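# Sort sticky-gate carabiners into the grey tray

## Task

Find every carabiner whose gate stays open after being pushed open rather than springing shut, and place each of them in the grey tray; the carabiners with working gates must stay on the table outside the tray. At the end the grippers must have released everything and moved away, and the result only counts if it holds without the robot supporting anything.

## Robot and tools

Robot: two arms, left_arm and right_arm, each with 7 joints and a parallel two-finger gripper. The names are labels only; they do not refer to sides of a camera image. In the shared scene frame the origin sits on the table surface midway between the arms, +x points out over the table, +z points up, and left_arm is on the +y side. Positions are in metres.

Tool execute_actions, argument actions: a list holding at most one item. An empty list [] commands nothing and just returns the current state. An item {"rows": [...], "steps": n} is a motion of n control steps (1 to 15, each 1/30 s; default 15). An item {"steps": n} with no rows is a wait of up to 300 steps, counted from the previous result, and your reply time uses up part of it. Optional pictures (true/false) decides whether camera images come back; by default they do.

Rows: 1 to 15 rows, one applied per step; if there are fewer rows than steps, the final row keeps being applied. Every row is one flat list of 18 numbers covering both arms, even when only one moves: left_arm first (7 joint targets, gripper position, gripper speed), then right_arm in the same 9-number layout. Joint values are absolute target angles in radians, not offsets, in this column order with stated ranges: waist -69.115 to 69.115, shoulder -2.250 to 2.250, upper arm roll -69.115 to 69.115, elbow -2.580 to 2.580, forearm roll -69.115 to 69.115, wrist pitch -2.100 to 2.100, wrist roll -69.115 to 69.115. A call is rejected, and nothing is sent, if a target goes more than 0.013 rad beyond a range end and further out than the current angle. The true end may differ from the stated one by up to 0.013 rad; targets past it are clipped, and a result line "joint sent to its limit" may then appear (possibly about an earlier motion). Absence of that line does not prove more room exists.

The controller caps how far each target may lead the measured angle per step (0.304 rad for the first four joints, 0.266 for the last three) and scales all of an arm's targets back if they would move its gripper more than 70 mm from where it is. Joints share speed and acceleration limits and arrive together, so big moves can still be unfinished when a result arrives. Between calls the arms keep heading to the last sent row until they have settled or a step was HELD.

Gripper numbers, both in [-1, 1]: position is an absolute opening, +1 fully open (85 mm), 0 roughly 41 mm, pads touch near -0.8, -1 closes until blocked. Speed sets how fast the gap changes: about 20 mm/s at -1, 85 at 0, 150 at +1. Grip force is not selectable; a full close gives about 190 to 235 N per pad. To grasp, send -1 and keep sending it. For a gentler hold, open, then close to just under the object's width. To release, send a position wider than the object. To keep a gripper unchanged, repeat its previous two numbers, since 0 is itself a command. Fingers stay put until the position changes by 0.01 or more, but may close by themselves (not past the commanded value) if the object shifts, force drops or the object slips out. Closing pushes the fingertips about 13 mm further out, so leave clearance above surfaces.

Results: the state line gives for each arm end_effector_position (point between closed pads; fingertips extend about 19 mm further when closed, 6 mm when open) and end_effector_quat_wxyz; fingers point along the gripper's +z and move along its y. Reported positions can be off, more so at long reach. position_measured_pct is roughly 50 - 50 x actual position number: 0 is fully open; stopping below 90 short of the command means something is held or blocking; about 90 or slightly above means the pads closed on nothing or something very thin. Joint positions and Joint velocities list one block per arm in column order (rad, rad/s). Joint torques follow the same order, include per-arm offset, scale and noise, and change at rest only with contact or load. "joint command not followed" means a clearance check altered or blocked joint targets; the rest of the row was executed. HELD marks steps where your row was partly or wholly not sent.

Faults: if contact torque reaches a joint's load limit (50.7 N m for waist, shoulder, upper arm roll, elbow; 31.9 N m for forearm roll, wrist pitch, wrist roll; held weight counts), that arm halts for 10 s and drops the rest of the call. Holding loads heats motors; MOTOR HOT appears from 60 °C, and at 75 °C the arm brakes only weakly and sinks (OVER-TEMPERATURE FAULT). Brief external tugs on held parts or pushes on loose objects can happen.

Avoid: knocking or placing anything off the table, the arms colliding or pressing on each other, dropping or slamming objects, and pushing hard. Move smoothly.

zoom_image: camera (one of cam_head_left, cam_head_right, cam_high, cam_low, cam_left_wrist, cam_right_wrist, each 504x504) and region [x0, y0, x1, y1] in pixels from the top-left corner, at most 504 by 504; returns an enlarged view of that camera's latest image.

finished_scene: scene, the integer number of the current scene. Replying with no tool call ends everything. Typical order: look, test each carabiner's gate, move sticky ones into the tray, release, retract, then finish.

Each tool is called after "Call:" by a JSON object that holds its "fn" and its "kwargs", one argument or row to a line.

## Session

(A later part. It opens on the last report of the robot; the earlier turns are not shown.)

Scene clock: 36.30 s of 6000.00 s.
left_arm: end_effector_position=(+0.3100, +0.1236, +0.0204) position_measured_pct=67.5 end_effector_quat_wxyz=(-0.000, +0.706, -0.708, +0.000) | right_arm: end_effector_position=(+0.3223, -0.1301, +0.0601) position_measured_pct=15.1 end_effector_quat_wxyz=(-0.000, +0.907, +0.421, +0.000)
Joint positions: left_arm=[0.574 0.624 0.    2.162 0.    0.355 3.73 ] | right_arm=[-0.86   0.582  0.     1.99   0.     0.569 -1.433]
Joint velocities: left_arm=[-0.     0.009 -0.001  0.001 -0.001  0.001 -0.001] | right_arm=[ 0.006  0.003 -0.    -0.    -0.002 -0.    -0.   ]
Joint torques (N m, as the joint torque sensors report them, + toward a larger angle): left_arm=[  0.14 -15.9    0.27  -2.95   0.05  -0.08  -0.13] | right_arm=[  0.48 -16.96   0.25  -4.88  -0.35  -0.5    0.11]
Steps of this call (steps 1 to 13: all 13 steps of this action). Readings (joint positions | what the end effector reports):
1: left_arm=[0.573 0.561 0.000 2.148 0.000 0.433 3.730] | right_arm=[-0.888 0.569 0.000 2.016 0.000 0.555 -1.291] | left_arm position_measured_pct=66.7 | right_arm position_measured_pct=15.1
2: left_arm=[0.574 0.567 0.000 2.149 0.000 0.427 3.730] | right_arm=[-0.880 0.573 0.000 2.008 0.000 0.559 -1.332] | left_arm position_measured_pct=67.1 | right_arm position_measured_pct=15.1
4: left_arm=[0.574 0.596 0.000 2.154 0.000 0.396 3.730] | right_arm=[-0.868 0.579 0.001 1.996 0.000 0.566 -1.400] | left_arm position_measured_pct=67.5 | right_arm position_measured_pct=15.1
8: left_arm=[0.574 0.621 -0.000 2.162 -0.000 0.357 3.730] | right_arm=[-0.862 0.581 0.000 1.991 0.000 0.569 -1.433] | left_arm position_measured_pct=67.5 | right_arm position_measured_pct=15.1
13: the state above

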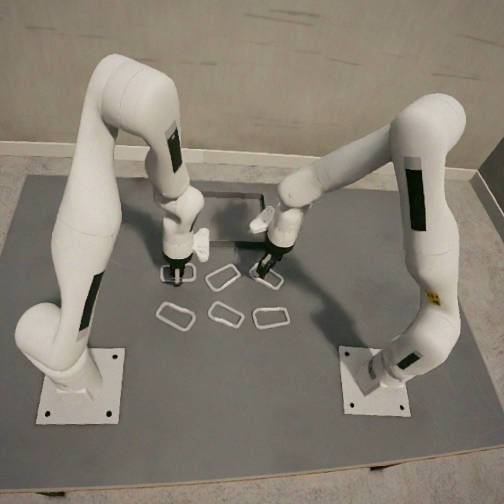

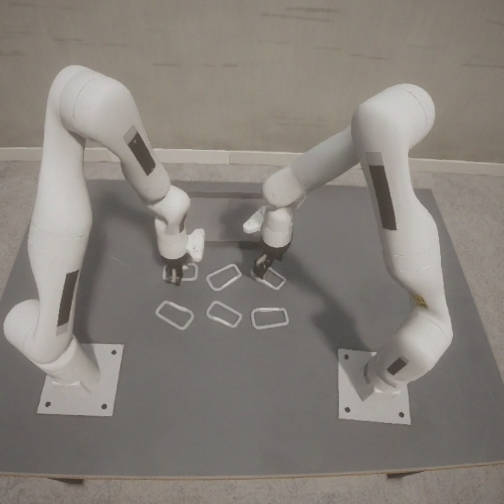

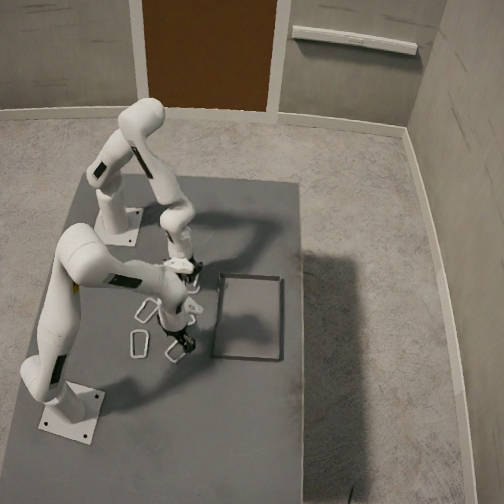

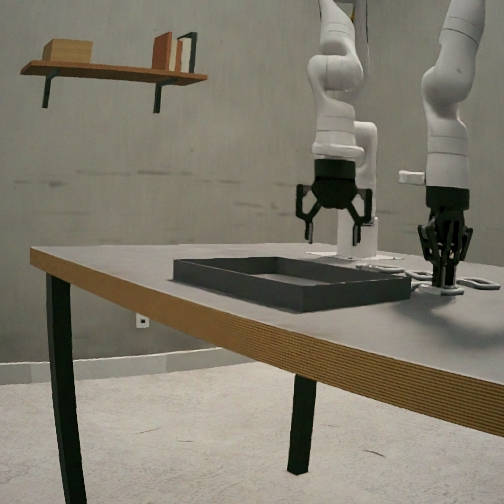

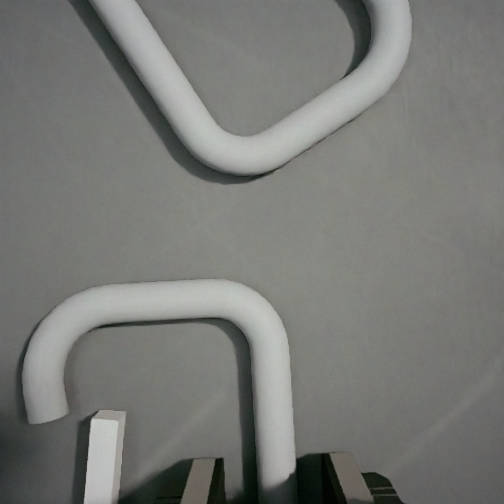

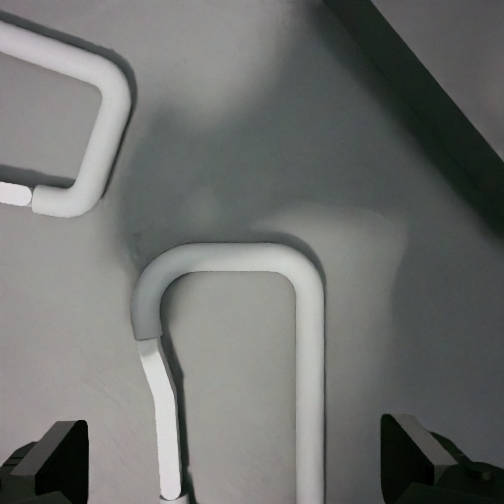

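Call:
{"fn": "execute_actions", "kwargs": {
  "actions": [
    {"rows":[[0.5737,0.6248,0,2.1616,0,0.3552,3.73,-0.74,-0.4,-0.856,0.6773,0,2.0131,0,0.4512,-1.445,0.62,0]],"steps":13}
  ],
  "pictures": false
}}

Call:
{"fn": "execute_actions", "kwargs": {
  "actions": [
    {"rows":[[0.5737,0.4489,0,2.1104,0,0.5823,3.73,-0.74,-0.4,-0.856,0.6773,0,2.0131,0,0.4512,-1.445,0.14,-0.4]],"steps":10}
  ],
  "pictures": false
}}

Call:
{"fn": "execute_actions", "kwargs": {
  "actions": [
    {"rows":[[0.5,0.578,0,1.84,0,0.722,3.66,-0.74,-0.4,-0.856,0.6773,0,2.0131,0,0.4512,-1.445,0.14,-0.4]],"steps":9}
  ]
}}

Call:
{"fn": "execute_actions", "kwargs": {
  "actions": [
    {"rows":[[0.45,0.708,0,1.57,0,0.862,3.61,-0.74,-0.4,-0.856,0.6773,0,2.0131,0,0.4512,-1.445,0.55,-0.55]],"steps":10}
  ],
  "pictures": false
}}

Call:
{"fn": "execute_actions", "kwargs": {
  "actions": [
    {"rows":[[0.43,0.8402,0,1.2989,0,1.0025,3.588,-0.74,-0.4,-0.856,0.6773,0,2.0131,0,0.4512,-1.445,0.55,-0.55]],"steps":14}
  ]
}}

Scene clock: 42.17 s of 6000.00 s.
left_arm: end_effector_position=(+0.3097, +0.1237, +0.0202) position_measured_pct=83.3 end_effector_quat_wxyz=(-0.000, +0.706, -0.708, +0.000) | right_arm: end_effector_position=(+0.3236, -0.1311, +0.0193) position_measured_pct=18.7 end_effector_quat_wxyz=(-0.000, +0.910, +0.414, +0.001)
Joint positions: left_arm=[ 0.574  0.624  0.     2.162 -0.     0.355  3.73 ] | right_arm=[-0.856  0.675 -0.     2.013  0.     0.451 -1.445]
Joint velocities: left_arm=[-0.     0.     0.002  0.002 -0.001 -0.001 -0.   ] | right_arm=[ 0.002  0.018  0.     0.001  0.001 -0.002 -0.   ]
Joint torques (N m, as the joint torque sensors report them, + toward a larger angle): left_arm=[ -0.04 -15.87   0.54  -3.31  -0.06  -0.18   0.01] | right_arm=[  0.38 -17.95   0.49  -4.05  -0.42  -0.6    0.19]
Steps of this call (steps 1 to 15: the robot went on to your last target; steps 16 to 90: nothing new was sent; then 2.43 s passed at rest; steps 91 to 103: all 13 steps of this action). Readings (joint positions | what the end effector reports):
91: left_arm=[0.574 0.625 0.000 2.162 0.000 0.355 3.730] | right_arm=[-0.859 0.584 -0.000 1.990 -0.000 0.568 -1.433] | left_arm position_measured_pct=67.5 | right_arm position_measured_pct=15.1
92: left_arm=[0.574 0.625 0.000 2.162 0.000 0.355 3.730] | right_arm=[-0.859 0.591 -0.000 1.991 -0.000 0.561 -1.434] | left_arm position_measured_pct=67.9 | right_arm position_measured_pct=15.5
94: left_arm=[0.574 0.625 0.000 2.162 0.000 0.355 3.730] | right_arm=[-0.858 0.621 -0.000 1.998 -0.000 0.528 -1.437] | left_arm position_measured_pct=70.6 | right_arm position_measured_pct=17.9
98: left_arm=[0.574 0.625 0.000 2.162 0.000 0.355 3.730] | right_arm=[-0.856 0.671 0.000 2.012 0.000 0.457 -1.445] | left_arm position_measured_pct=78.6 | right_arm position_measured_pct=18.7
103: the state above

Scene clock: 42.50 s of 6000.00 s.
left_arm: end_effector_position=(+0.3100, +0.1235, +0.0847) position_measured_pct=83.3 end_effector_quat_wxyz=(+0.000, +0.706, -0.708, -0.001) | right_arm: end_effector_position=(+0.3233, -0.1314, +0.0186) position_measured_pct=34.1 end_effector_quat_wxyz=(+0.000, +0.910, +0.414, +0.000)
Joint positions: left_arm=[0.574 0.462 0.    2.113 0.    0.568 3.73 ] | right_arm=[-0.856  0.677  0.     2.013  0.     0.451 -1.445]
Joint velocities: left_arm=[ 0.    -0.247  0.001 -0.087  0.     0.4   -0.001] | right_arm=[ 0.001 -0.006  0.004 -0.005 -0.001 -0.002 -0.001]
Joint torques (N m, as the joint torque sensors report them, + toward a larger angle): left_arm=[ -0.14 -11.59   0.35  -4.46  -0.06  -0.02  -0.07] | right_arm=[  0.52 -16.91  -0.03  -3.79  -0.46  -0.6   -0.03]
Steps of this call (steps 1 to 10: all 10 steps of this action). Readings (joint positions | what the end effector reports):
1: left_arm=[0.574 0.623 0.000 2.161 -0.000 0.357 3.730] | right_arm=[-0.856 0.676 0.000 2.013 0.000 0.451 -1.445] | left_arm position_measured_pct=83.3 | right_arm position_measured_pct=18.7
2: left_arm=[0.574 0.617 -0.000 2.160 -0.000 0.363 3.730] | right_arm=[-0.856 0.676 0.000 2.013 0.000 0.451 -1.445] | left_arm position_measured_pct=83.3 | right_arm position_measured_pct=19.4
4: left_arm=[0.574 0.587 -0.000 2.152 -0.000 0.398 3.730] | right_arm=[-0.856 0.677 0.000 2.013 0.000 0.451 -1.445] | left_arm position_measured_pct=83.3 | right_arm position_measured_pct=22.2
8: left_arm=[0.574 0.489 0.000 2.122 0.000 0.527 3.730] | right_arm=[-0.856 0.677 -0.000 2.013 -0.000 0.451 -1.445] | left_arm position_measured_pct=83.3 | right_arm position_measured_pct=30.2
10: the state above

Scene clock: 42.80 s of 6000.00 s.
left_arm: end_effector_position=(+0.3699, +0.1089, +0.0927) position_measured_pct=83.3 end_effector_quat_wxyz=(+0.000, +0.707, -0.707, -0.001) | right_arm: end_effector_position=(+0.3245, -0.1317, +0.0194) position_measured_pct=42.1 end_effector_quat_wxyz=(+0.000, +0.911, +0.413, +0.001)
Joint positions: left_arm=[ 0.522  0.534  0.     1.92  -0.     0.69   3.682] | right_arm=[-0.855  0.675  0.001  2.012  0.001  0.451 -1.445]
Joint velocities: left_arm=[-0.219  0.452 -0.015 -0.852 -0.005  0.319 -0.237] | right_arm=[ 0.    -0.     0.001  0.    -0.     0.    -0.   ]
Joint torques (N m, as the joint torque sensors report them, + toward a larger angle): left_arm=[  0.86 -18.97   0.57  -4.46  -0.07   0.4   -0.1 ] | right_arm=[  0.1  -15.67  -0.57  -3.55  -0.57  -0.51   0.04]
Steps of this call (steps 1 to 9: all 9 steps of this action). Readings (joint positions | what the end effector reports):
1: left_arm=[0.573 0.457 0.000 2.110 0.000 0.579 3.730] | right_arm=[-0.856 0.676 0.000 2.013 0.000 0.452 -1.445] | left_arm position_measured_pct=83.3 | right_arm position_measured_pct=36.1
2: left_arm=[0.571 0.456 0.000 2.103 0.000 0.592 3.729] | right_arm=[-0.856 0.676 0.001 2.013 0.000 0.452 -1.445] | left_arm position_measured_pct=83.3 | right_arm position_measured_pct=38.1
4: left_arm=[0.563 0.464 0.001 2.073 0.000 0.622 3.722] | right_arm=[-0.855 0.675 0.001 2.013 0.001 0.451 -1.445] | left_arm position_measured_pct=83.3 | right_arm position_measured_pct=40.9
8: left_arm=[0.530 0.517 0.001 1.951 0.000 0.678 3.691] | right_arm=[-0.855 0.675 0.001 2.012 0.001 0.451 -1.445] | left_arm position_measured_pct=83.3 | right_arm position_measured_pct=42.1
9: the state above

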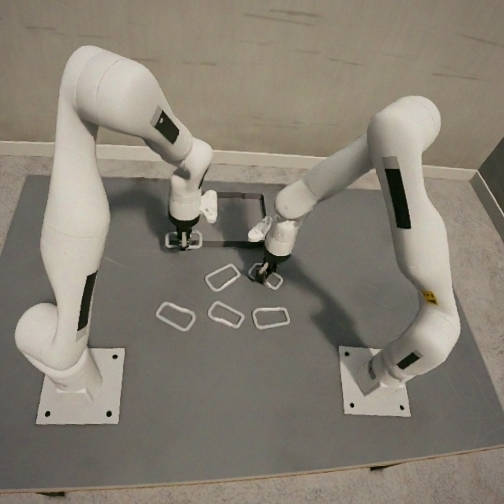

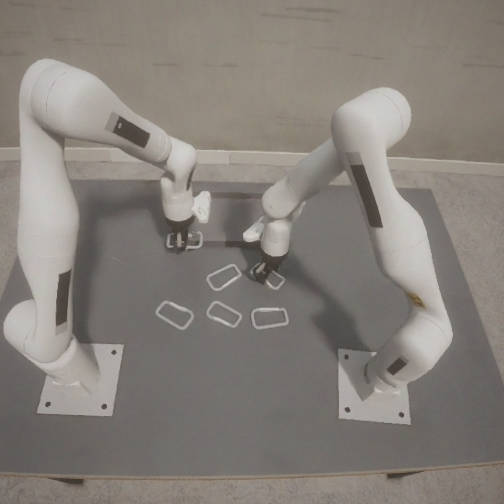

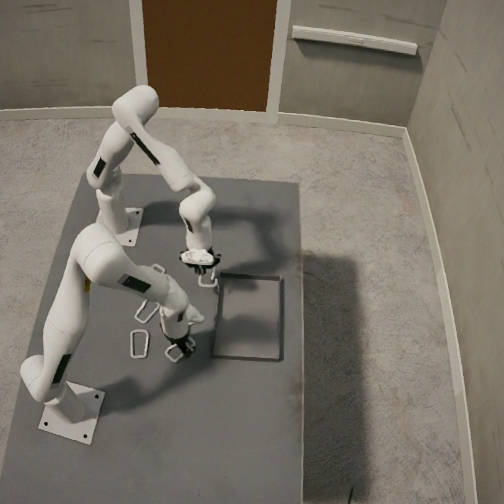

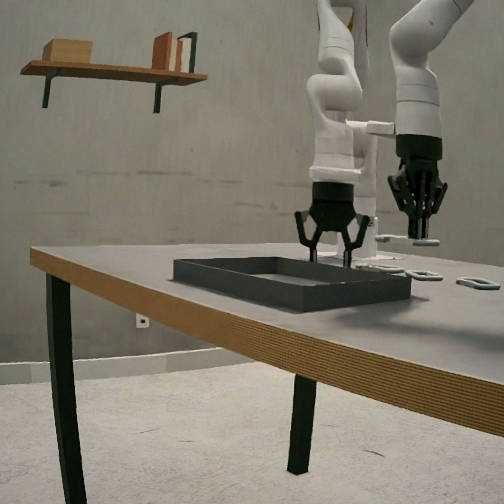

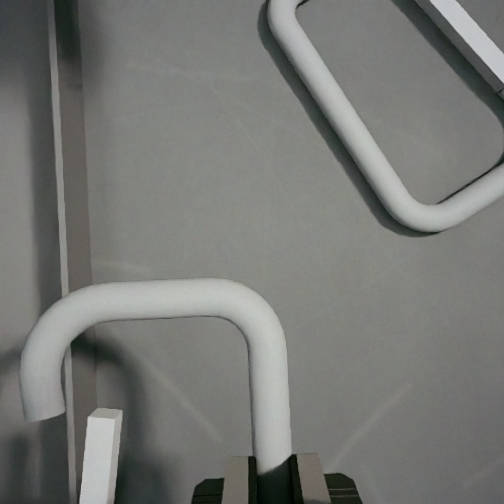

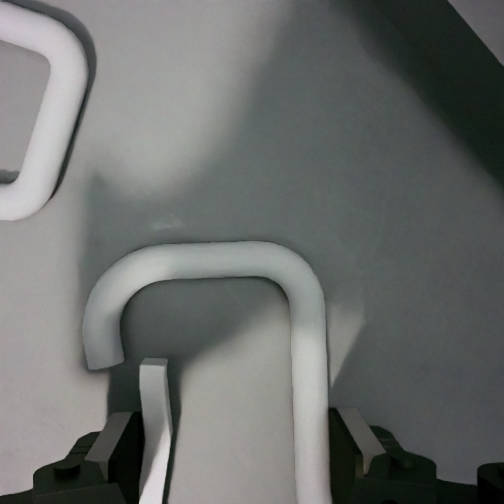

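Scene clock: 43.13 s of 6000.00 s.
left_arm: end_effector_position=(+0.4668, +0.0899, +0.0903) position_measured_pct=83.3 end_effector_quat_wxyz=(-0.001, +0.707, -0.707, +0.002) | right_arm: end_effector_position=(+0.3233, -0.1314, +0.0186) position_measured_pct=29.4 end_effector_quat_wxyz=(-0.000, +0.910, +0.414, +0.000)
Joint positions: left_arm=[ 0.457  0.69  -0.001  1.602 -0.     0.845  3.616] | right_arm=[-0.856  0.677 -0.     2.013 -0.     0.451 -1.445]
Joint velocities: left_arm=[-0.097  0.232 -0.004 -0.536 -0.001  0.274 -0.099] | right_arm=[-0.001  0.001 -0.001 -0.    -0.001  0.001 -0.   ]
Joint torques (N m, as the joint torque sensors report them, + toward a larger angle): left_arm=[  1.1  -21.49   1.08  -5.57   0.12   0.61  -0.14] | right_arm=[  0.57 -17.76   0.38  -3.92  -0.36  -0.37   0.13]
Steps of this call (steps 1 to 10: all 10 steps of this action). Readings (joint positions | what the end effector reports):
1: left_arm=[0.515 0.549 -0.000 1.893 -0.000 0.701 3.674] | right_arm=[-0.855 0.675 0.001 2.012 0.001 0.451 -1.445] | left_arm position_measured_pct=83.3 | right_arm position_measured_pct=42.1
2: left_arm=[0.507 0.567 0.000 1.862 0.000 0.714 3.667] | right_arm=[-0.855 0.675 0.001 2.013 0.000 0.451 -1.445] | left_arm position_measured_pct=83.3 | right_arm position_measured_pct=42.1
4: left_arm=[0.491 0.606 0.000 1.788 0.000 0.749 3.651] | right_arm=[-0.856 0.676 0.000 2.013 -0.000 0.451 -1.445] | left_arm position_measured_pct=83.3 | right_arm position_measured_pct=39.3
8: left_arm=[0.465 0.670 -0.000 1.648 -0.000 0.821 3.624] | right_arm=[-0.856 0.677 -0.000 2.013 -0.000 0.451 -1.445] | left_arm position_measured_pct=83.3 | right_arm position_measured_pct=32.9
10: the state above

Scene clock: 43.60 s of 6000.00 s.
left_arm: end_effector_position=(+0.5395, +0.0697, +0.0872) position_measured_pct=83.3 end_effector_quat_wxyz=(-0.001, +0.707, -0.707, +0.002) | right_arm: end_effector_position=(+0.3232, -0.1314, +0.0185) position_measured_pct=22.2 end_effector_quat_wxyz=(+0.000, +0.910, +0.414, -0.000)
Joint positions: left_arm=[ 0.43   0.836 -0.     1.3   -0.     1.002  3.588] | right_arm=[-0.856  0.677  0.     2.013 -0.     0.451 -1.445]
Joint velocities: left_arm=[-0.002  0.027  0.004 -0.026  0.002  0.016 -0.001] | right_arm=[-0.  0. -0.  0. -0. -0.  0.]
Joint torques (N m, as the joint torque sensors report them, + toward a larger angle): left_arm=[  0.19 -23.06   0.26  -6.92  -0.07  -0.11  -0.11] | right_arm=[  0.4  -17.49   0.33  -3.87  -0.3   -0.41   0.1 ]
Steps of this call (steps 1 to 14: all 14 steps of this action). Readings (joint positions | what the end effector reports):
1: left_arm=[0.454 0.698 -0.001 1.585 -0.000 0.854 3.613] | right_arm=[-0.856 0.677 -0.000 2.013 -0.000 0.451 -1.445] | left_arm position_measured_pct=83.3 | right_arm position_measured_pct=27.8
2: left_arm=[0.451 0.709 -0.000 1.564 -0.000 0.865 3.610] | right_arm=[-0.856 0.677 -0.000 2.013 0.000 0.451 -1.445] | left_arm position_measured_pct=83.3 | right_arm position_measured_pct=26.2
4: left_arm=[0.445 0.738 0.000 1.509 0.000 0.894 3.603] | right_arm=[-0.856 0.677 -0.000 2.013 -0.000 0.451 -1.445] | left_arm position_measured_pct=83.3 | right_arm position_measured_pct=23.4
8: left_arm=[0.435 0.805 -0.000 1.370 -0.000 0.965 3.593] | right_arm=[-0.856 0.677 -0.000 2.013 0.000 0.451 -1.445] | left_arm position_measured_pct=83.3 | right_arm position_measured_pct=22.6
14: the state above

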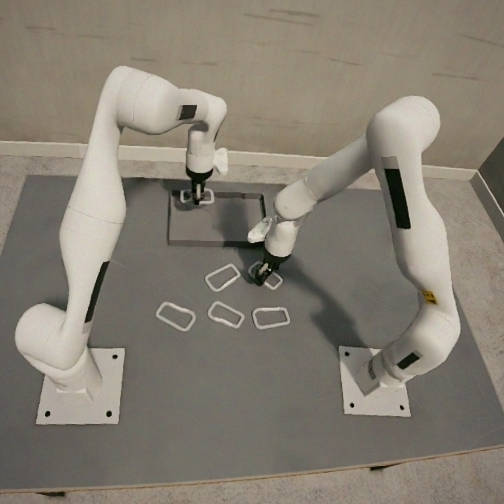

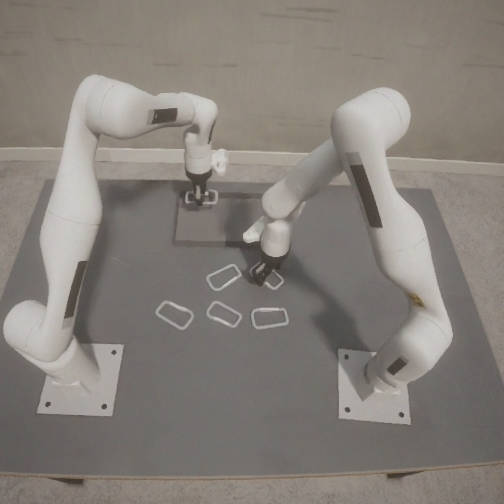

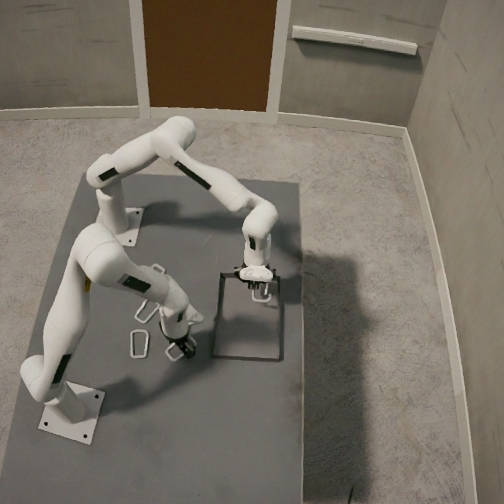

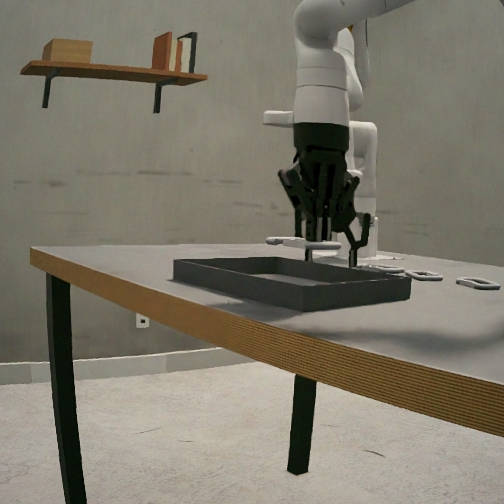

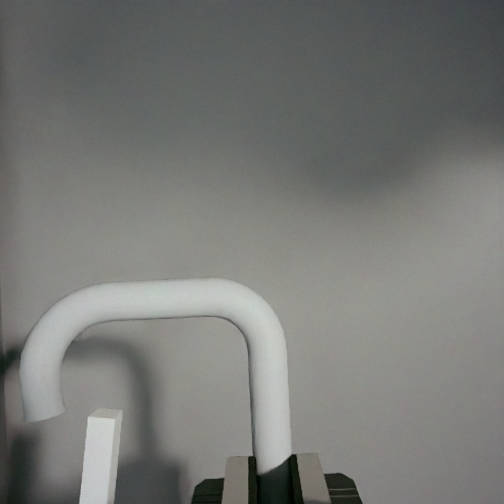

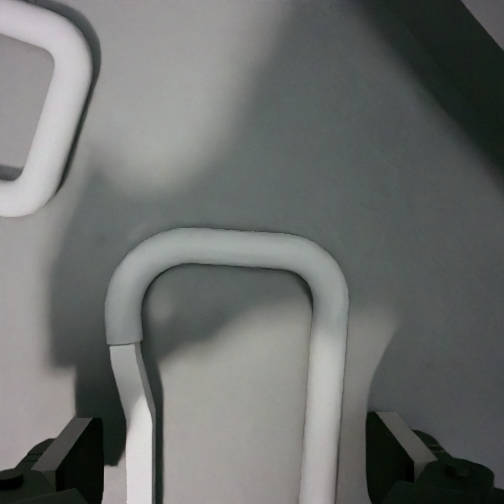

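Call:
{"fn": "execute_actions", "kwargs": {
  "actions": [
    {"rows":[[0.43,0.9255,0,1.3372,0,0.879,3.588,-0.74,-0.4,-0.856,0.5826,0,1.9903,0,0.5687,-1.445,0.65,0]],"steps":8}
  ],
  "pictures": false
}}

Call:
{"fn": "execute_actions", "kwargs": {
  "actions": [
    {"rows":[[0.43,0.9255,0,1.3372,0,0.879,3.588,-0.74,-0.4,-1.2801,0.6084,0,1.9293,0,0.6039,-1.741,0.65,0]],"steps":6}
  ],
  "pictures": false
}}

Call:
{"fn": "execute_actions", "kwargs": {
  "actions": [
    {"rows":[[0.43,0.9255,0,1.3372,0,0.879,3.588,-0.4,-0.3,-1.2801,0.6084,0,1.9293,0,0.6039,-1.741,0.65,0]],"steps":10}
  ],
  "pictures": false
}}

Call:
{"fn": "execute_actions", "kwargs": {
  "actions": [
    {"rows":[[0.43,0.8402,0,1.2989,0,1.0025,3.588,-0.4,-0.3,-1.2801,0.6084,0,1.9293,0,0.6039,-1.741,0.65,0]],"steps":12}
  ]
}}

Scene clock: 49.83 s of 6000.00 s.
left_arm: end_effector_position=(+0.5385, +0.0703, +0.0279) position_measured_pct=83.3 end_effector_quat_wxyz=(+0.000, +0.707, -0.707, -0.001) | right_arm: end_effector_position=(+0.3233, -0.1314, +0.0573) position_measured_pct=17.9 end_effector_quat_wxyz=(+0.000, +0.910, +0.414, -0.001)
Joint positions: left_arm=[ 0.43   0.922 -0.     1.337 -0.     0.883  3.588] | right_arm=[-0.856  0.589  0.     1.991  0.     0.563 -1.445]
Joint velocities: left_arm=[ 0.     0.072 -0.     0.057  0.001 -0.135 -0.   ] | right_arm=[-0.    -0.089  0.001 -0.035  0.002  0.195  0.   ]
Joint torques (N m, as the joint torque sensors report them, + toward a larger angle): left_arm=[  0.29 -31.5    0.82  -9.34  -0.06   0.    -0.13] | right_arm=[  0.31 -13.46   0.07  -4.48  -0.4   -0.43   0.09]
Steps of this call (steps 1 to 15: the robot went on to your last target; steps 16 to 90: nothing new was sent; then 2.97 s passed at rest; steps 91 to 98: all 8 steps of this action). Readings (joint positions | what the end effector reports):
91: left_arm=[0.430 0.841 0.000 1.299 -0.000 1.001 3.588] | right_arm=[-0.856 0.676 -0.000 2.013 0.000 0.452 -1.445] | left_arm position_measured_pct=83.3 | right_arm position_measured_pct=22.2
92: left_arm=[0.430 0.847 0.000 1.301 0.000 0.994 3.588] | right_arm=[-0.856 0.669 -0.000 2.012 0.000 0.459 -1.445] | left_arm position_measured_pct=83.3 | right_arm position_measured_pct=21.8
94: left_arm=[0.430 0.875 0.000 1.312 0.000 0.955 3.588] | right_arm=[-0.856 0.639 -0.000 2.006 -0.000 0.492 -1.445] | left_arm position_measured_pct=83.3 | right_arm position_measured_pct=19.0
98: the state above

Scene clock: 50.03 s of 6000.00 s.
left_arm: end_effector_position=(+0.5391, +0.0699, +0.0263) position_measured_pct=83.3 end_effector_quat_wxyz=(-0.000, +0.707, -0.707, +0.000) | right_arm: end_effector_position=(+0.3029, -0.1024, +0.0583) position_measured_pct=17.9 end_effector_quat_wxyz=(+0.002, +0.907, +0.422, -0.003)
Joint positions: left_arm=[0.43  0.925 0.    1.337 0.    0.879 3.588] | right_arm=[-0.946  0.594  0.003  1.973  0.001  0.581 -1.516]
Joint velocities: left_arm=[-0.     0.005  0.002 -0.001 -0.     0.    -0.   ] | right_arm=[-0.937  0.051  0.004 -0.163  0.001  0.075 -0.781]
Joint torques (N m, as the joint torque sensors report them, + toward a larger angle): left_arm=[ -0.21 -24.7    0.37  -6.72  -0.07   0.05  -0.13] | right_arm=[ -2.99 -17.97  -1.31  -5.17  -0.83  -0.11  -0.01]
Steps of this call (steps 1 to 6: all 6 steps of this action). Readings (joint positions | what the end effector reports):
1: left_arm=[0.430 0.923 -0.000 1.338 -0.000 0.881 3.588] | right_arm=[-0.858 0.588 0.000 1.990 0.000 0.567 -1.446] | left_arm position_measured_pct=83.3 | right_arm position_measured_pct=17.9
2: left_arm=[0.430 0.924 -0.000 1.338 -0.000 0.880 3.588] | right_arm=[-0.864 0.589 0.002 1.989 0.000 0.570 -1.450] | left_arm position_measured_pct=83.3 | right_arm position_measured_pct=17.9
4: left_arm=[0.430 0.924 -0.000 1.337 0.000 0.879 3.588] | right_arm=[-0.895 0.591 0.003 1.983 0.001 0.576 -1.473] | left_arm position_measured_pct=83.3 | right_arm position_measured_pct=17.9
6: the state above

Scene clock: 50.37 s of 6000.00 s.
left_arm: end_effector_position=(+0.5390, +0.0700, +0.0261) position_measured_pct=70.2 end_effector_quat_wxyz=(+0.000, +0.707, -0.707, -0.000) | right_arm: end_effector_position=(+0.2158, -0.0167, +0.0599) position_measured_pct=17.9 end_effector_quat_wxyz=(-0.000, +0.886, +0.464, -0.000)
Joint positions: left_arm=[0.43  0.925 0.    1.337 0.    0.879 3.588] | right_arm=[-1.235  0.607 -0.001  1.934 -0.     0.601 -1.715]
Joint velocities: left_arm=[-0.     0.001 -0.    -0.     0.002  0.     0.   ] | right_arm=[-0.557  0.022 -0.02  -0.071 -0.005  0.038 -0.38 ]
Joint torques (N m, as the joint torque sensors report them, + toward a larger angle): left_arm=[ -0.26 -24.31   0.74  -6.52  -0.15   0.08  -0.24] | right_arm=[  3.3  -17.99   1.51  -4.83   0.02  -0.39   0.12]
Steps of this call (steps 1 to 10: all 10 steps of this action). Readings (joint positions | what the end effector reports):
1: left_arm=[0.430 0.925 0.000 1.337 0.000 0.879 3.588] | right_arm=[-0.978 0.596 0.002 1.967 0.001 0.584 -1.542] | left_arm position_measured_pct=83.3 | right_arm position_measured_pct=17.9
2: left_arm=[0.430 0.925 0.000 1.337 0.000 0.879 3.588] | right_arm=[-1.009 0.597 0.001 1.963 0.000 0.586 -1.566] | left_arm position_measured_pct=83.3 | right_arm position_measured_pct=17.9
4: left_arm=[0.430 0.925 -0.000 1.337 -0.000 0.879 3.588] | right_arm=[-1.070 0.600 0.001 1.955 0.000 0.590 -1.608] | left_arm position_measured_pct=79.8 | right_arm position_measured_pct=17.9
8: left_arm=[0.430 0.925 0.000 1.337 0.000 0.879 3.588] | right_arm=[-1.189 0.605 0.000 1.940 0.000 0.598 -1.684] | left_arm position_measured_pct=71.8 | right_arm position_measured_pct=17.9
10: the state above

Scene clock: 50.77 s of 6000.00 s.
left_arm: end_effector_position=(+0.5391, +0.0699, +0.0845) position_measured_pct=69.8 end_effector_quat_wxyz=(+0.000, +0.707, -0.707, -0.000) | right_arm: end_effector_position=(+0.2008, -0.0070, +0.0600) position_measured_pct=17.9 end_effector_quat_wxyz=(-0.000, +0.882, +0.471, +0.000)
Joint positions: left_arm=[ 0.43   0.841  0.     1.299 -0.     1.002  3.588] | right_arm=[-1.279  0.608 -0.     1.929 -0.     0.604 -1.741]
Joint velocities: left_arm=[-0.    -0.009 -0.001  0.006 -0.001  0.004  0.   ] | right_arm=[-0.007  0.     0.     0.    -0.    -0.001  0.   ]
Joint torques (N m, as the joint torque sensors report them, + toward a larger angle): left_arm=[  0.06 -23.55   0.85  -7.97   0.04   0.22  -0.13] | right_arm=[  0.57 -17.6    0.31  -5.09  -0.32  -0.36  -0.01]
Steps of this call (steps 1 to 12: all 12 steps of this action). Readings (joint positions | what the end effector reports):
1: left_arm=[0.430 0.925 -0.000 1.337 0.000 0.880 3.588] | right_arm=[-1.252 0.607 -0.002 1.932 -0.001 0.602 -1.726] | left_arm position_measured_pct=70.2 | right_arm position_measured_pct=17.9
2: left_arm=[0.430 0.920 -0.000 1.336 -0.000 0.887 3.588] | right_arm=[-1.263 0.608 -0.002 1.930 -0.001 0.603 -1.734] | left_arm position_measured_pct=69.8 | right_arm position_measured_pct=17.9
4: left_arm=[0.430 0.893 -0.000 1.325 -0.000 0.923 3.588] | right_arm=[-1.272 0.608 -0.002 1.929 -0.001 0.604 -1.740] | left_arm position_measured_pct=69.8 | right_arm position_measured_pct=17.9
8: left_arm=[0.430 0.844 0.000 1.299 0.000 0.998 3.588] | right_arm=[-1.277 0.608 -0.000 1.929 -0.000 0.604 -1.741] | left_arm position_measured_pct=69.8 | right_arm position_measured_pct=17.9
12: the state above

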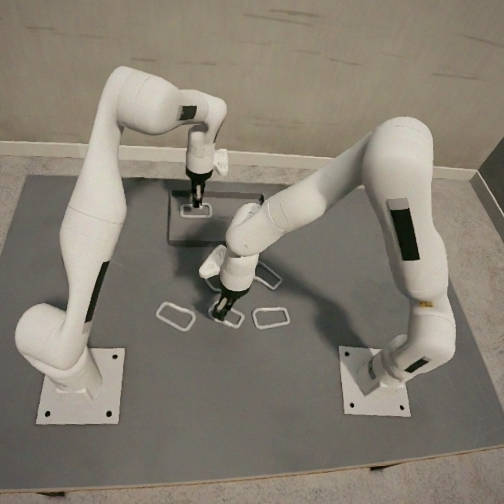

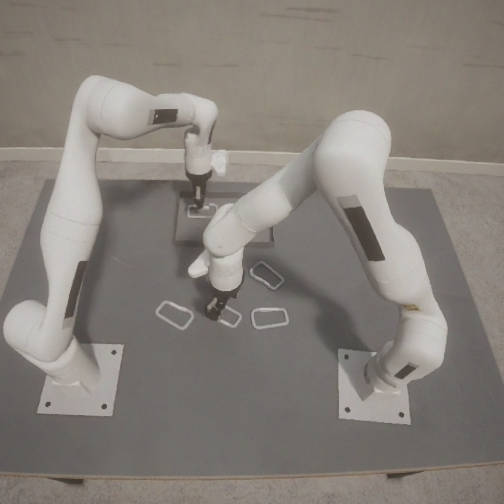

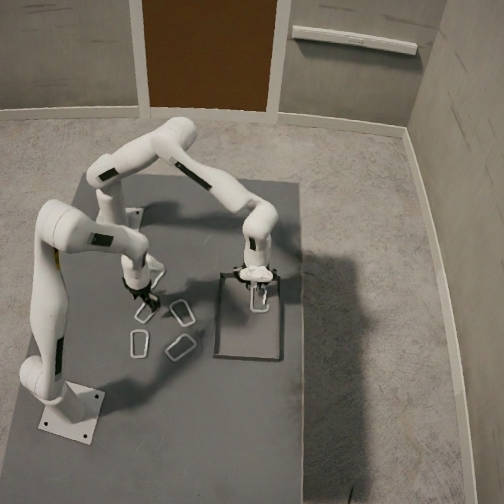

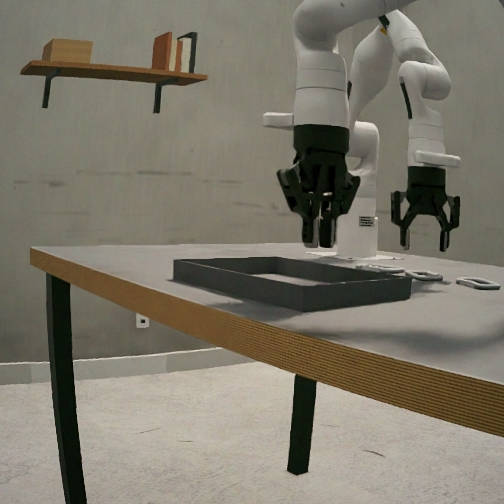

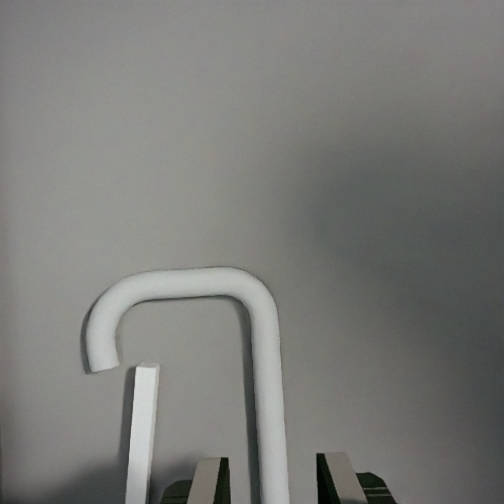

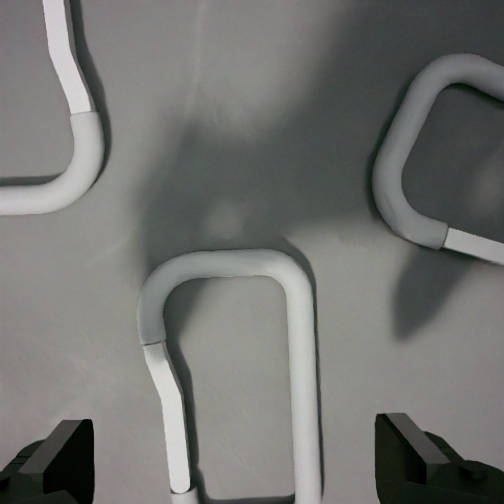

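Call:
{"fn": "execute_actions", "kwargs": {
  "actions": []
}}

Scene clock: 59.27 s of 6000.00 s.
left_arm: end_effector_position=(+0.5391, +0.0699, +0.0851) position_measured_pct=69.8 end_effector_quat_wxyz=(+0.000, +0.707, -0.707, -0.000) | right_arm: end_effector_position=(+0.2005, -0.0069, +0.0600) position_measured_pct=17.9 end_effector_quat_wxyz=(+0.000, +0.882, +0.472, -0.000)
Joint positions: left_arm=[0.43  0.84  0.    1.299 0.    1.002 3.588] | right_arm=[-1.28   0.608  0.     1.929  0.     0.604 -1.741]
Joint velocities: left_arm=[ 0.001  0.     0.     0.001 -0.     0.     0.   ] | right_arm=[ 0.001 -0.     0.    -0.     0.003 -0.001 -0.   ]
Joint torques (N m, as the joint torque sensors report them, + toward a larger angle): left_arm=[  0.12 -23.55   0.53  -7.23   0.02  -0.1   -0.08] | right_arm=[  0.33 -17.48   0.34  -5.2   -0.43  -0.36   0.11]
Steps of this call (steps 1 to 15: the robot went on to your last target; steps 16 to 90: nothing new was sent; then 5.50 s passed at rest). Readings (joint positions | what the end effector reports):
1: left_arm=[0.430 0.841 0.000 1.299 -0.000 1.002 3.588] | right_arm=[-1.279 0.608 -0.000 1.929 -0.000 0.604 -1.741] | left_arm position_measured_pct=69.8 | right_arm position_measured_pct=17.9
2: left_arm=[0.430 0.841 -0.000 1.299 -0.000 1.002 3.588] | right_arm=[-1.280 0.608 -0.000 1.929 -0.000 0.604 -1.741] | left_arm position_measured_pct=69.8 | right_arm position_measured_pct=17.9
4: left_arm=[0.430 0.841 -0.000 1.299 -0.000 1.002 3.588] | right_arm=[-1.280 0.608 -0.000 1.929 -0.000 0.604 -1.741] | left_arm position_measured_pct=69.8 | right_arm position_measured_pct=17.9
8: left_arm=[0.430 0.840 0.000 1.299 0.000 1.002 3.588] | right_arm=[-1.280 0.608 -0.000 1.929 -0.000 0.604 -1.741] | left_arm position_measured_pct=69.8 | right_arm position_measured_pct=17.9
90: the state above
All arms were judged still, so your last target was given up. Only a new action makes them travel on or press farther. Fingers that are still opening or closing keep moving.

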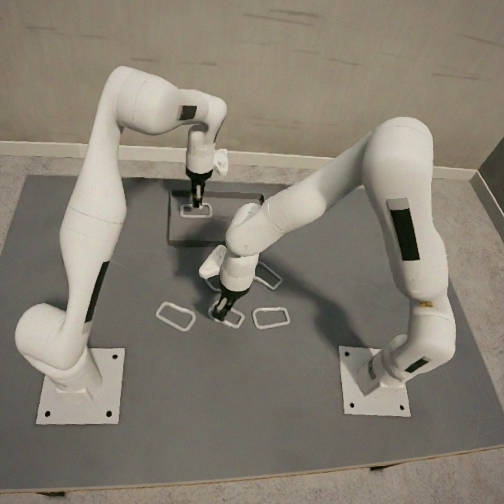

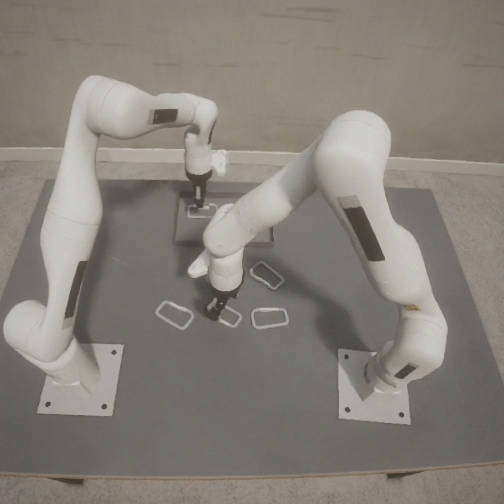

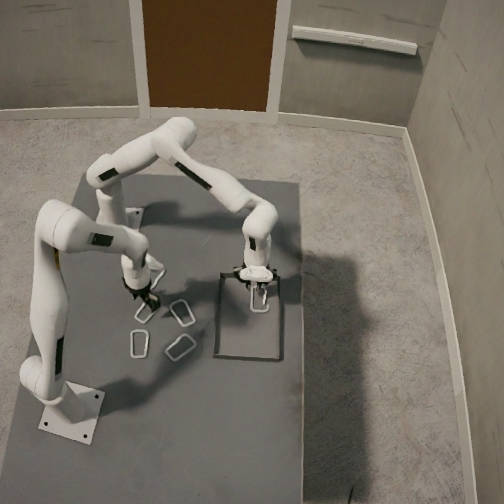

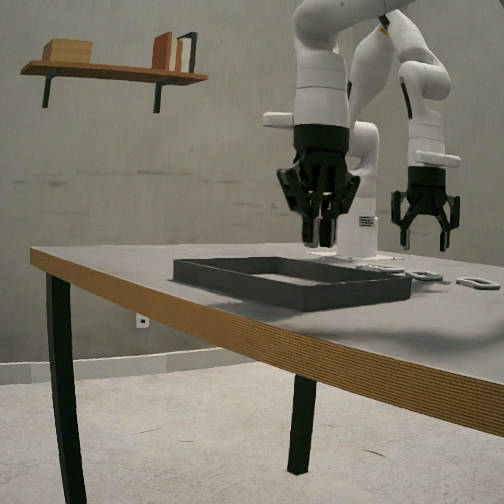

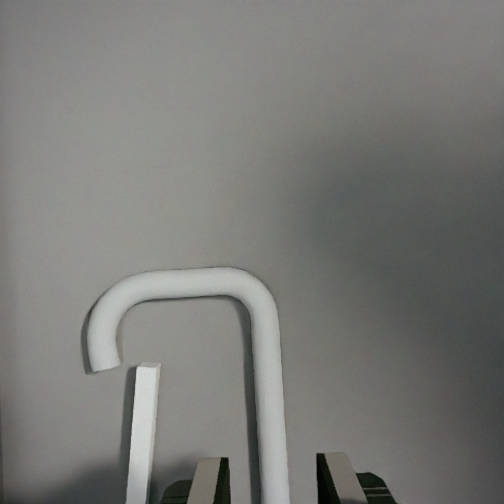

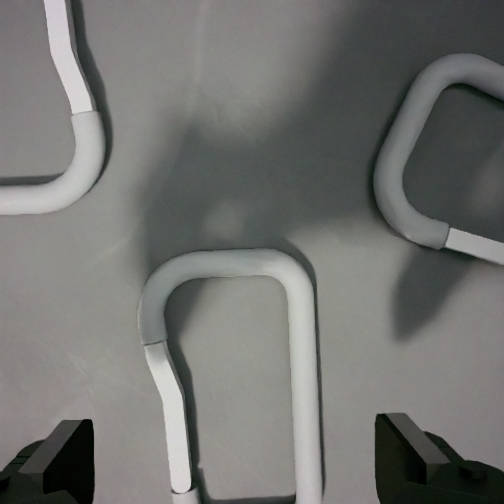

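Call:
{"fn": "execute_actions", "kwargs": {
  "actions": [
    {"rows":[[0.2,0.55,0,1.55,0,1.0,3.4,0.65,0,-1.2801,0.6987,0,1.9515,0,0.4914,-1.73,0.65,0]],"steps":15}
  ],
  "pictures": false
}}

Call:
{"fn": "execute_actions", "kwargs": {
  "actions": [
    {"rows":[[0.2,0.35,0,2.0,0,0.75,3.4,0.65,0,-1.2801,0.6987,0,1.9515,0,0.4914,-1.73,0.08,-0.4]],"steps":15}
  ]
}}

Scene clock: 63.70 s of 6000.00 s.
left_arm: end_effector_position=(+0.5175, +0.2046, +0.1698) position_measured_pct=32.9 end_effector_quat_wxyz=(-0.011, +0.720, -0.693, +0.016) | right_arm: end_effector_position=(+0.2006, -0.0067, +0.0189) position_measured_pct=17.9 end_effector_quat_wxyz=(-0.000, +0.879, +0.476, +0.000)
Joint positions: left_arm=[ 0.211  0.564 -0.002  1.539 -0.001  1.001  3.407] | right_arm=[-1.28   0.698 -0.     1.952  0.     0.491 -1.73 ]
Joint velocities: left_arm=[-0.188 -0.241 -0.01   0.239 -0.002  0.002 -0.185] | right_arm=[-0.001  0.009 -0.     0.    -0.001 -0.001  0.   ]
Joint torques (N m, as the joint torque sensors report them, + toward a larger angle): left_arm=[  2.54 -16.57   2.54  -7.74   0.69  -0.42  -0.09] | right_arm=[  0.39 -18.38   0.49  -4.35  -0.43  -0.41   0.1 ]
Steps of this call (steps 1 to 90: nothing new was sent; then 0.93 s passed at rest; steps 91 to 105: all 15 steps of this action). Readings (joint positions | what the end effector reports):
91: left_arm=[0.429 0.839 0.000 1.300 0.000 1.002 3.587] | right_arm=[-1.280 0.610 0.000 1.929 -0.000 0.603 -1.741] | left_arm position_measured_pct=69.8 | right_arm position_measured_pct=17.9
92: left_arm=[0.424 0.833 0.002 1.305 0.001 1.002 3.584] | right_arm=[-1.280 0.617 0.000 1.930 -0.000 0.596 -1.740] | left_arm position_measured_pct=69.0 | right_arm position_measured_pct=17.9
94: left_arm=[0.401 0.803 0.003 1.329 0.001 1.002 3.567] | right_arm=[-1.280 0.647 0.000 1.937 0.000 0.563 -1.737] | left_arm position_measured_pct=65.1 | right_arm position_measured_pct=17.9
98: left_arm=[0.323 0.705 0.001 1.412 0.000 1.001 3.504] | right_arm=[-1.280 0.693 -0.000 1.951 -0.000 0.496 -1.730] | left_arm position_measured_pct=53.6 | right_arm position_measured_pct=17.9
105: the state above

Scene clock: 64.20 s of 6000.00 s.
left_arm: end_effector_position=(+0.4083, +0.2330, +0.1523) position_measured_pct=17.9 end_effector_quat_wxyz=(-0.014, +0.721, -0.692, +0.022) | right_arm: end_effector_position=(+0.2012, -0.0067, +0.0191) position_measured_pct=42.9 end_effector_quat_wxyz=(-0.000, +0.879, +0.476, +0.001)
Joint positions: left_arm=[ 0.2    0.362  0.     1.962 -0.     0.765  3.4  ] | right_arm=[-1.28   0.698  0.001  1.951  0.     0.492 -1.73 ]
Joint velocities: left_arm=[-0.003 -0.141 -0.     0.589 -0.001 -0.222 -0.001] | right_arm=[ 0.007 -0.009  0.007 -0.007  0.001 -0.003  0.   ]
Joint torques (N m, as the joint torque sensors report them, + toward a larger angle): left_arm=[  0.04 -14.72   0.38  -8.07   0.02  -0.52  -0.08] | right_arm=[ -0.27 -16.81  -0.75  -4.22  -0.64  -0.59  -0.06]
Steps of this call (steps 1 to 15: all 15 steps of this action). Readings (joint positions | what the end effector reports):
1: left_arm=[0.207 0.556 -0.003 1.547 -0.001 1.000 3.403] | right_arm=[-1.280 0.698 -0.000 1.952 0.000 0.491 -1.730] | left_arm position_measured_pct=29.8 | right_arm position_measured_pct=17.9
2: left_arm=[0.206 0.545 -0.002 1.558 -0.001 0.995 3.401] | right_arm=[-1.280 0.698 -0.000 1.952 0.000 0.491 -1.730] | left_arm position_measured_pct=26.6 | right_arm position_measured_pct=18.3
4: left_arm=[0.204 0.512 -0.001 1.597 -0.000 0.972 3.401] | right_arm=[-1.280 0.698 -0.000 1.952 0.000 0.491 -1.730] | left_arm position_measured_pct=21.0 | right_arm position_measured_pct=21.0
8: left_arm=[0.201 0.428 -0.000 1.735 0.000 0.874 3.400] | right_arm=[-1.280 0.699 0.000 1.952 -0.000 0.491 -1.730] | left_arm position_measured_pct=17.9 | right_arm position_measured_pct=29.0
15: the state above

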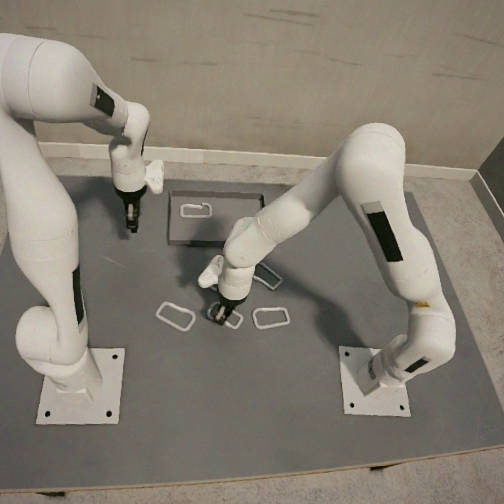

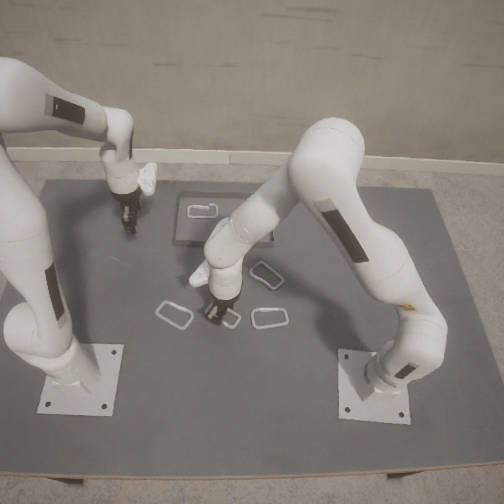

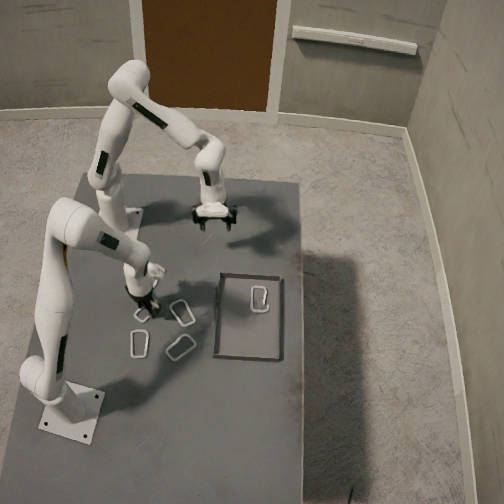

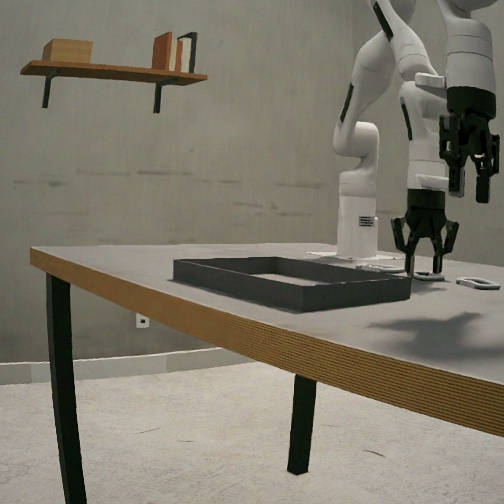

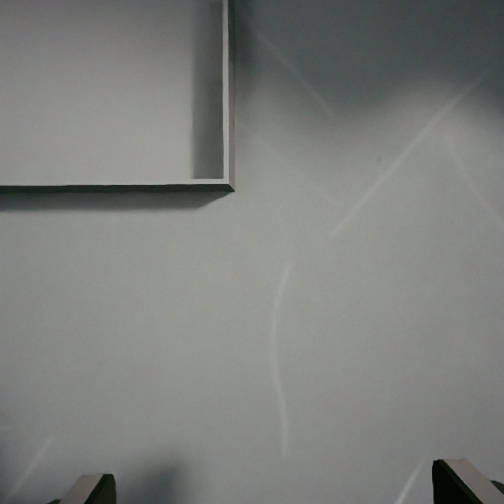

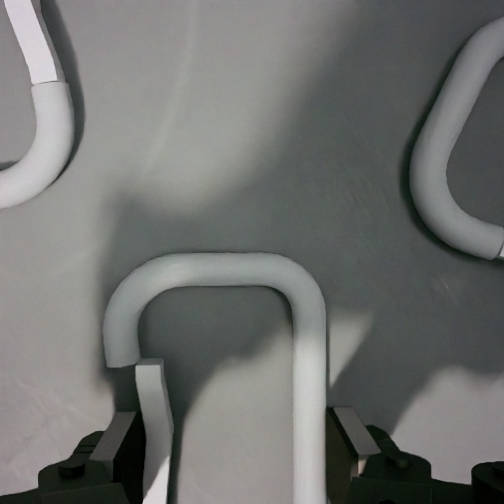

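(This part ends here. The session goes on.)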